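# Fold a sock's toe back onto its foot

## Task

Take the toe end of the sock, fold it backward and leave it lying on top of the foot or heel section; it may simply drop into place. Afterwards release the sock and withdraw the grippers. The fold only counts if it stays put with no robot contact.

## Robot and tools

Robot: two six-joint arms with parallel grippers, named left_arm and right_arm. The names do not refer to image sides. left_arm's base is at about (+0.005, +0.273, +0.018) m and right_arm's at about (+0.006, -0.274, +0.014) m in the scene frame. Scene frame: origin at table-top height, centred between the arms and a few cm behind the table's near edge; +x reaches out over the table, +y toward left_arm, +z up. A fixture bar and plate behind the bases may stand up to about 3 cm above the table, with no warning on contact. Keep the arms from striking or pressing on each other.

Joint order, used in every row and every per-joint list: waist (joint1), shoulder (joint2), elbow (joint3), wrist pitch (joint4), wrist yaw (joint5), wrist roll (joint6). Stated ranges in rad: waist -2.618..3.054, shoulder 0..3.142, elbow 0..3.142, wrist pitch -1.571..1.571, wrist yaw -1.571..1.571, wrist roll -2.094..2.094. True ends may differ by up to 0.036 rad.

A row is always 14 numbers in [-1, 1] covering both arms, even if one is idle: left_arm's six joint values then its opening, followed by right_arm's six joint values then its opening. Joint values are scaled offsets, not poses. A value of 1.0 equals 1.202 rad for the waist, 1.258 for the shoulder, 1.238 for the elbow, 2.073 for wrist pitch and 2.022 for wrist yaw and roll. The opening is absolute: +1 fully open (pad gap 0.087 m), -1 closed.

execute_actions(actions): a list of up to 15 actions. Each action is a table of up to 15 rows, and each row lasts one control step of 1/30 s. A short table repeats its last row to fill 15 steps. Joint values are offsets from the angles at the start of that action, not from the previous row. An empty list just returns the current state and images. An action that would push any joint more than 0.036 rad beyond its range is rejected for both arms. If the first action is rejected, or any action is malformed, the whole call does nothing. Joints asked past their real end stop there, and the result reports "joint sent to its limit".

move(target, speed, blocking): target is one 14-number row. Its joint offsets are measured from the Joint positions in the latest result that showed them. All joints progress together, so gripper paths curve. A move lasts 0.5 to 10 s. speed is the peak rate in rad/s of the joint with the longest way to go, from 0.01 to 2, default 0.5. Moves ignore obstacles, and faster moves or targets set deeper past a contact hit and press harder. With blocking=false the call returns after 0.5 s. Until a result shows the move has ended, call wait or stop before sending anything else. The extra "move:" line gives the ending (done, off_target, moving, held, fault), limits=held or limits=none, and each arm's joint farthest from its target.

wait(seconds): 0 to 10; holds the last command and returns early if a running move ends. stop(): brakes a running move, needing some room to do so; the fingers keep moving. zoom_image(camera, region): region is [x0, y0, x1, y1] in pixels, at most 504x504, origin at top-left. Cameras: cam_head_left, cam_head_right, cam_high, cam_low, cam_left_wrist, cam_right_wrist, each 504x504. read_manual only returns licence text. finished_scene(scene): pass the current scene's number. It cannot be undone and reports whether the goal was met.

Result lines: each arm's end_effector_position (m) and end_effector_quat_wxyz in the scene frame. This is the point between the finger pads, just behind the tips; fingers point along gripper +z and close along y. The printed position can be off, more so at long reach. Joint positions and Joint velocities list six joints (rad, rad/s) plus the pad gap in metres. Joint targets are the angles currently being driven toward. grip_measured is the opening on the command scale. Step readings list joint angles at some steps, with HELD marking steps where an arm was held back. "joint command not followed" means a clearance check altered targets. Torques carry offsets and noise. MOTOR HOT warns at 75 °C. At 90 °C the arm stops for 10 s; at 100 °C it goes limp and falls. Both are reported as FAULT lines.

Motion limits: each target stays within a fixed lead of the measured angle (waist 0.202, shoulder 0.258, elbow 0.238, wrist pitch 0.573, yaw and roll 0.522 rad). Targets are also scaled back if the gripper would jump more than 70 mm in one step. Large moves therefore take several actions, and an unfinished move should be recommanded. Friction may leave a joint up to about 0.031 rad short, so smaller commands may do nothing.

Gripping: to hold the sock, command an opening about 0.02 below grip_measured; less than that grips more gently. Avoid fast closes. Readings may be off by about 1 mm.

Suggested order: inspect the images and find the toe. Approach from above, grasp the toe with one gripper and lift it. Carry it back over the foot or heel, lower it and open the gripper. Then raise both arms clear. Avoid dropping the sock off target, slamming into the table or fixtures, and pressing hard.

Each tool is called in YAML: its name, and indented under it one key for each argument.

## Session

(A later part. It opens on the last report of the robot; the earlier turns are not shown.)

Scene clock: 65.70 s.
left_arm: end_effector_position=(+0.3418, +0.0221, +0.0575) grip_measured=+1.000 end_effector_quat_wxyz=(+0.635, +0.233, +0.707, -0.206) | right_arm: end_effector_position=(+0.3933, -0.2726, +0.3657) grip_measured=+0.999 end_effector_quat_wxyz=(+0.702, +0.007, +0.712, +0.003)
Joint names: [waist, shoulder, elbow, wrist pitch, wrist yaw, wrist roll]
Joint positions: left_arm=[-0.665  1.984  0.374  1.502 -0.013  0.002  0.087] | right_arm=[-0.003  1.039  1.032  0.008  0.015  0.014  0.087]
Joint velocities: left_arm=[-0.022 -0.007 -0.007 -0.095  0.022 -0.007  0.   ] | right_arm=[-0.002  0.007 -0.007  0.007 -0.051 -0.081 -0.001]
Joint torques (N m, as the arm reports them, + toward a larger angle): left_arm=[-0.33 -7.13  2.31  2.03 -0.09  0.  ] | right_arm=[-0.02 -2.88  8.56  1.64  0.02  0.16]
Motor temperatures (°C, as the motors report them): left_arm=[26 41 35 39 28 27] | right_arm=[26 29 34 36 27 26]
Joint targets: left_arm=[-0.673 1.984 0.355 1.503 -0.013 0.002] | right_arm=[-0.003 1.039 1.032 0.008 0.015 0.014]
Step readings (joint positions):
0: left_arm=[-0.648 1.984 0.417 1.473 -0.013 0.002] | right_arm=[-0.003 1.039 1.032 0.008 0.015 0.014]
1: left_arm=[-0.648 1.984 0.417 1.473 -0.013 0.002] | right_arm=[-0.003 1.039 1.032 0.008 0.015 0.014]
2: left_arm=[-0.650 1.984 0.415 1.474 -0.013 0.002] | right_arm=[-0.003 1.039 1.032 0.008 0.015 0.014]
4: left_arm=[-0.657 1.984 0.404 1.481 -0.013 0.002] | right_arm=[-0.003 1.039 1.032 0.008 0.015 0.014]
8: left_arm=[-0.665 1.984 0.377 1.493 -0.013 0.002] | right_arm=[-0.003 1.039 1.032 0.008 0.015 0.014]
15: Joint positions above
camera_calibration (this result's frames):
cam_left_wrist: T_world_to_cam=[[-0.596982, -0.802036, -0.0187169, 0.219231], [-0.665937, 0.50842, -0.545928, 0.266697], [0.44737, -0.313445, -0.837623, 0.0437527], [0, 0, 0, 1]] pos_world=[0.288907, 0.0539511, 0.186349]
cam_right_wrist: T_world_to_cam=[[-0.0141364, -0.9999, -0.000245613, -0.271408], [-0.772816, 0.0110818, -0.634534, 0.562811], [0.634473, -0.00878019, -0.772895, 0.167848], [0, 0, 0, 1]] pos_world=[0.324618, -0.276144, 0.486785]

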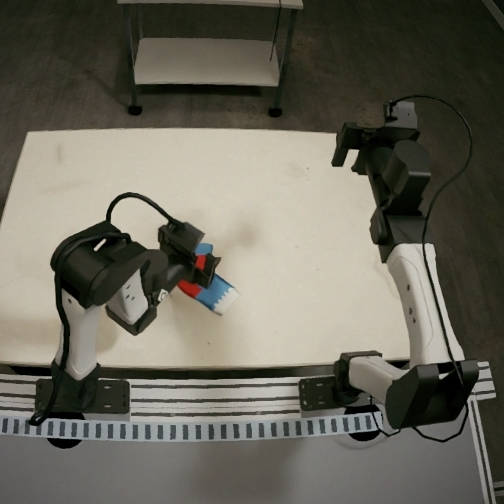

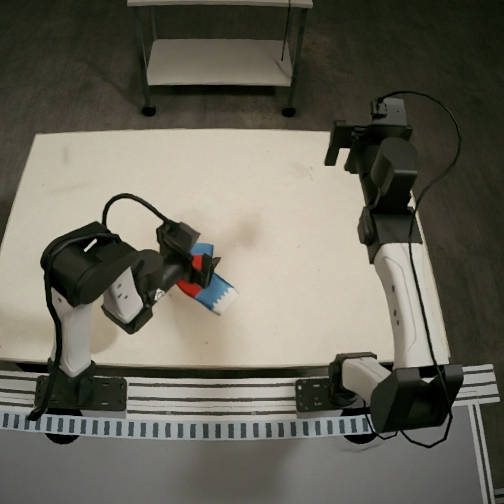

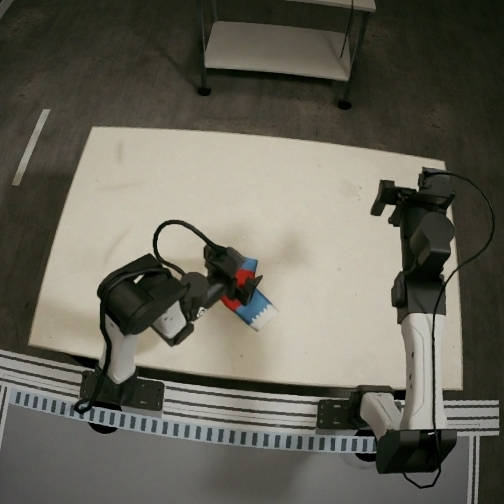

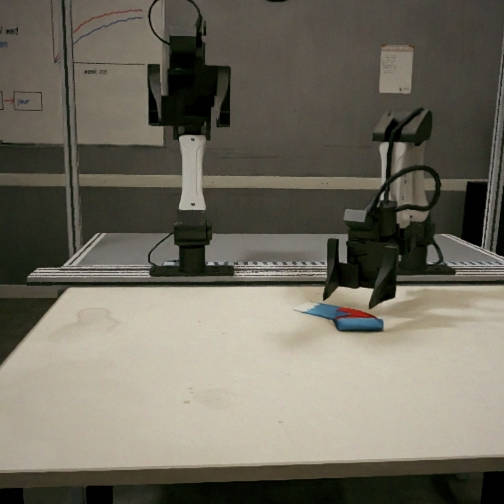

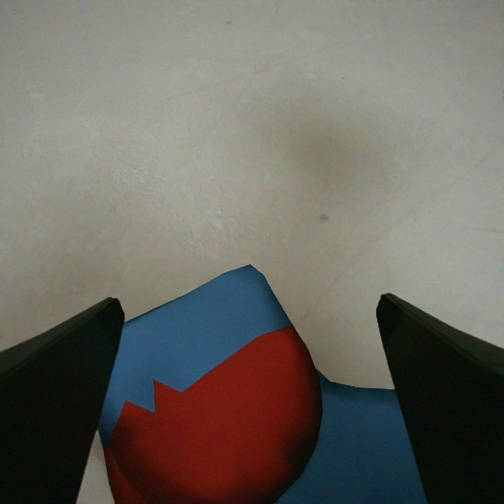

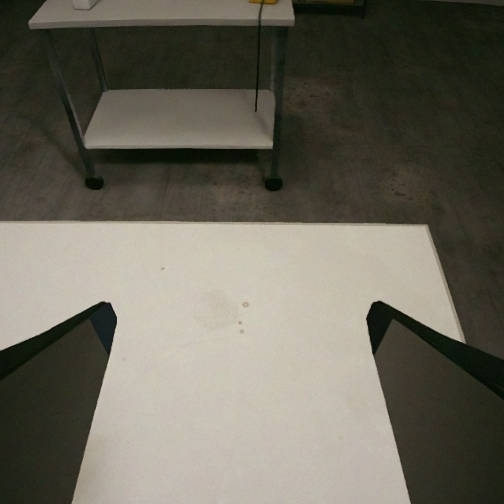

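move:
  target: [0.5,-0.65,0,-0.3,0,0,1,0,0,0,0,0,0,1]
  speed: 1.0

Scene clock: 75.67 s.
left_arm: end_effector_position=(+0.3883, +0.2546, +0.2264) grip_measured=+1.000 end_effector_quat_wxyz=(+0.744, +0.014, +0.668, -0.014) | right_arm: end_effector_position=(+0.3933, -0.2726, +0.3657) grip_measured=+0.999 end_effector_quat_wxyz=(+0.702, +0.007, +0.712, +0.003)
Joint names: [waist, shoulder, elbow, wrist pitch, wrist yaw, wrist roll]
Joint positions: left_arm=[-0.072  1.174  0.374  0.907 -0.014  0.002  0.087] | right_arm=[-0.003  1.039  1.032  0.008  0.015  0.014  0.087]
Joint velocities: left_arm=[ 0.007 -0.007  0.007 -0.037 -0.022 -0.007  0.   ] | right_arm=[-0.017 -0.012 -0.002 -0.051  0.007 -0.051  0.001]
Joint torques (N m, as the arm reports them, + toward a larger angle): left_arm=[ 1.   -3.91  8.83  1.66 -0.11 -0.03] | right_arm=[ 0.   -2.89  8.56  1.64  0.02  0.16]
Motor temperatures (°C, as the motors report them): left_arm=[26 41 35 40 28 27] | right_arm=[26 29 34 36 27 26]
Joint targets: left_arm=[-0.064 1.166 0.374 0.880 -0.013 0.002] | right_arm=[-0.003 1.039 1.032 0.008 0.015 0.014]
move: off_target (left_arm); limits=none; left_arm: farthest joint: the wrist pitch, 0.026 radians from its target (0.624 radians at the start); right_arm: farthest joint: the waist, 0.000 radians from its target (0.000 radians at the start)
camera_calibration (this result's frames):
cam_left_wrist: T_world_to_cam=[[-0.0432324, -0.998929, -0.0165134, 0.271274], [-0.699872, 0.0420768, -0.713028, 0.441365], [0.712959, -0.0192687, -0.700941, 0.0282985], [0, 0, 0, 1]] pos_world=[0.300451, 0.252957, 0.339021]
cam_right_wrist: T_world_to_cam=[[-0.0141364, -0.9999, -0.000245613, -0.271408], [-0.772816, 0.0110818, -0.634534, 0.562811], [0.634473, -0.00878019, -0.772895, 0.167848], [0, 0, 0, 1]] pos_world=[0.324618, -0.276144, 0.486785]

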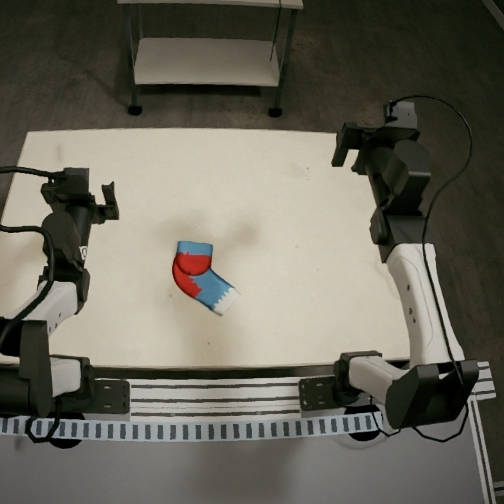

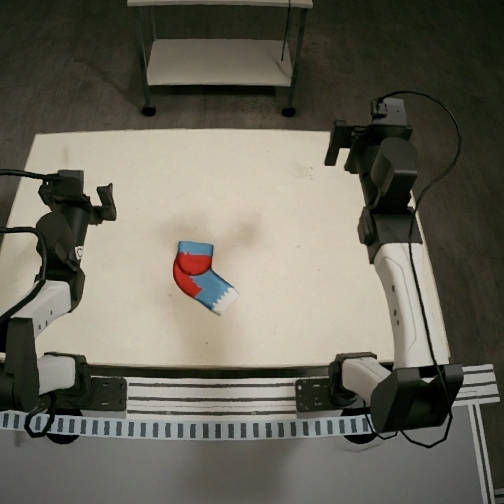

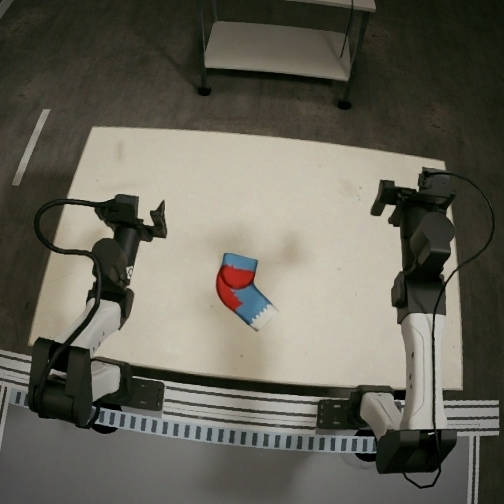

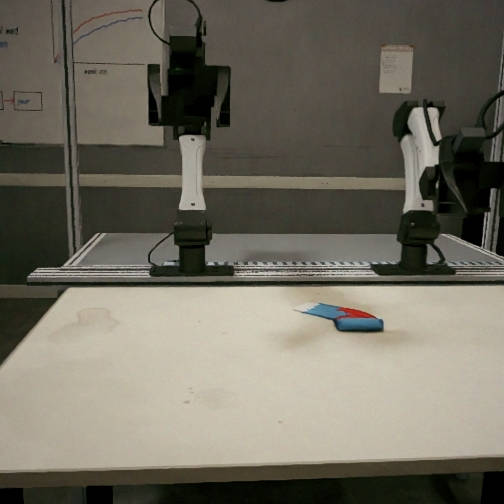

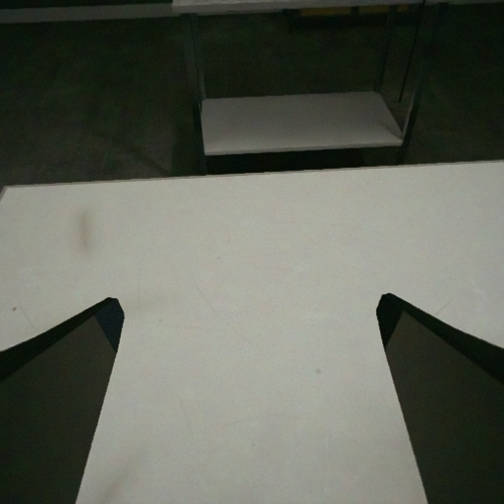

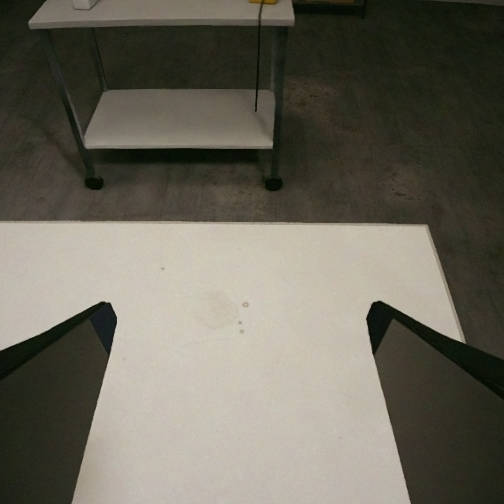

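finished_scene:
  scene: 2

The scene is finished: the task was done.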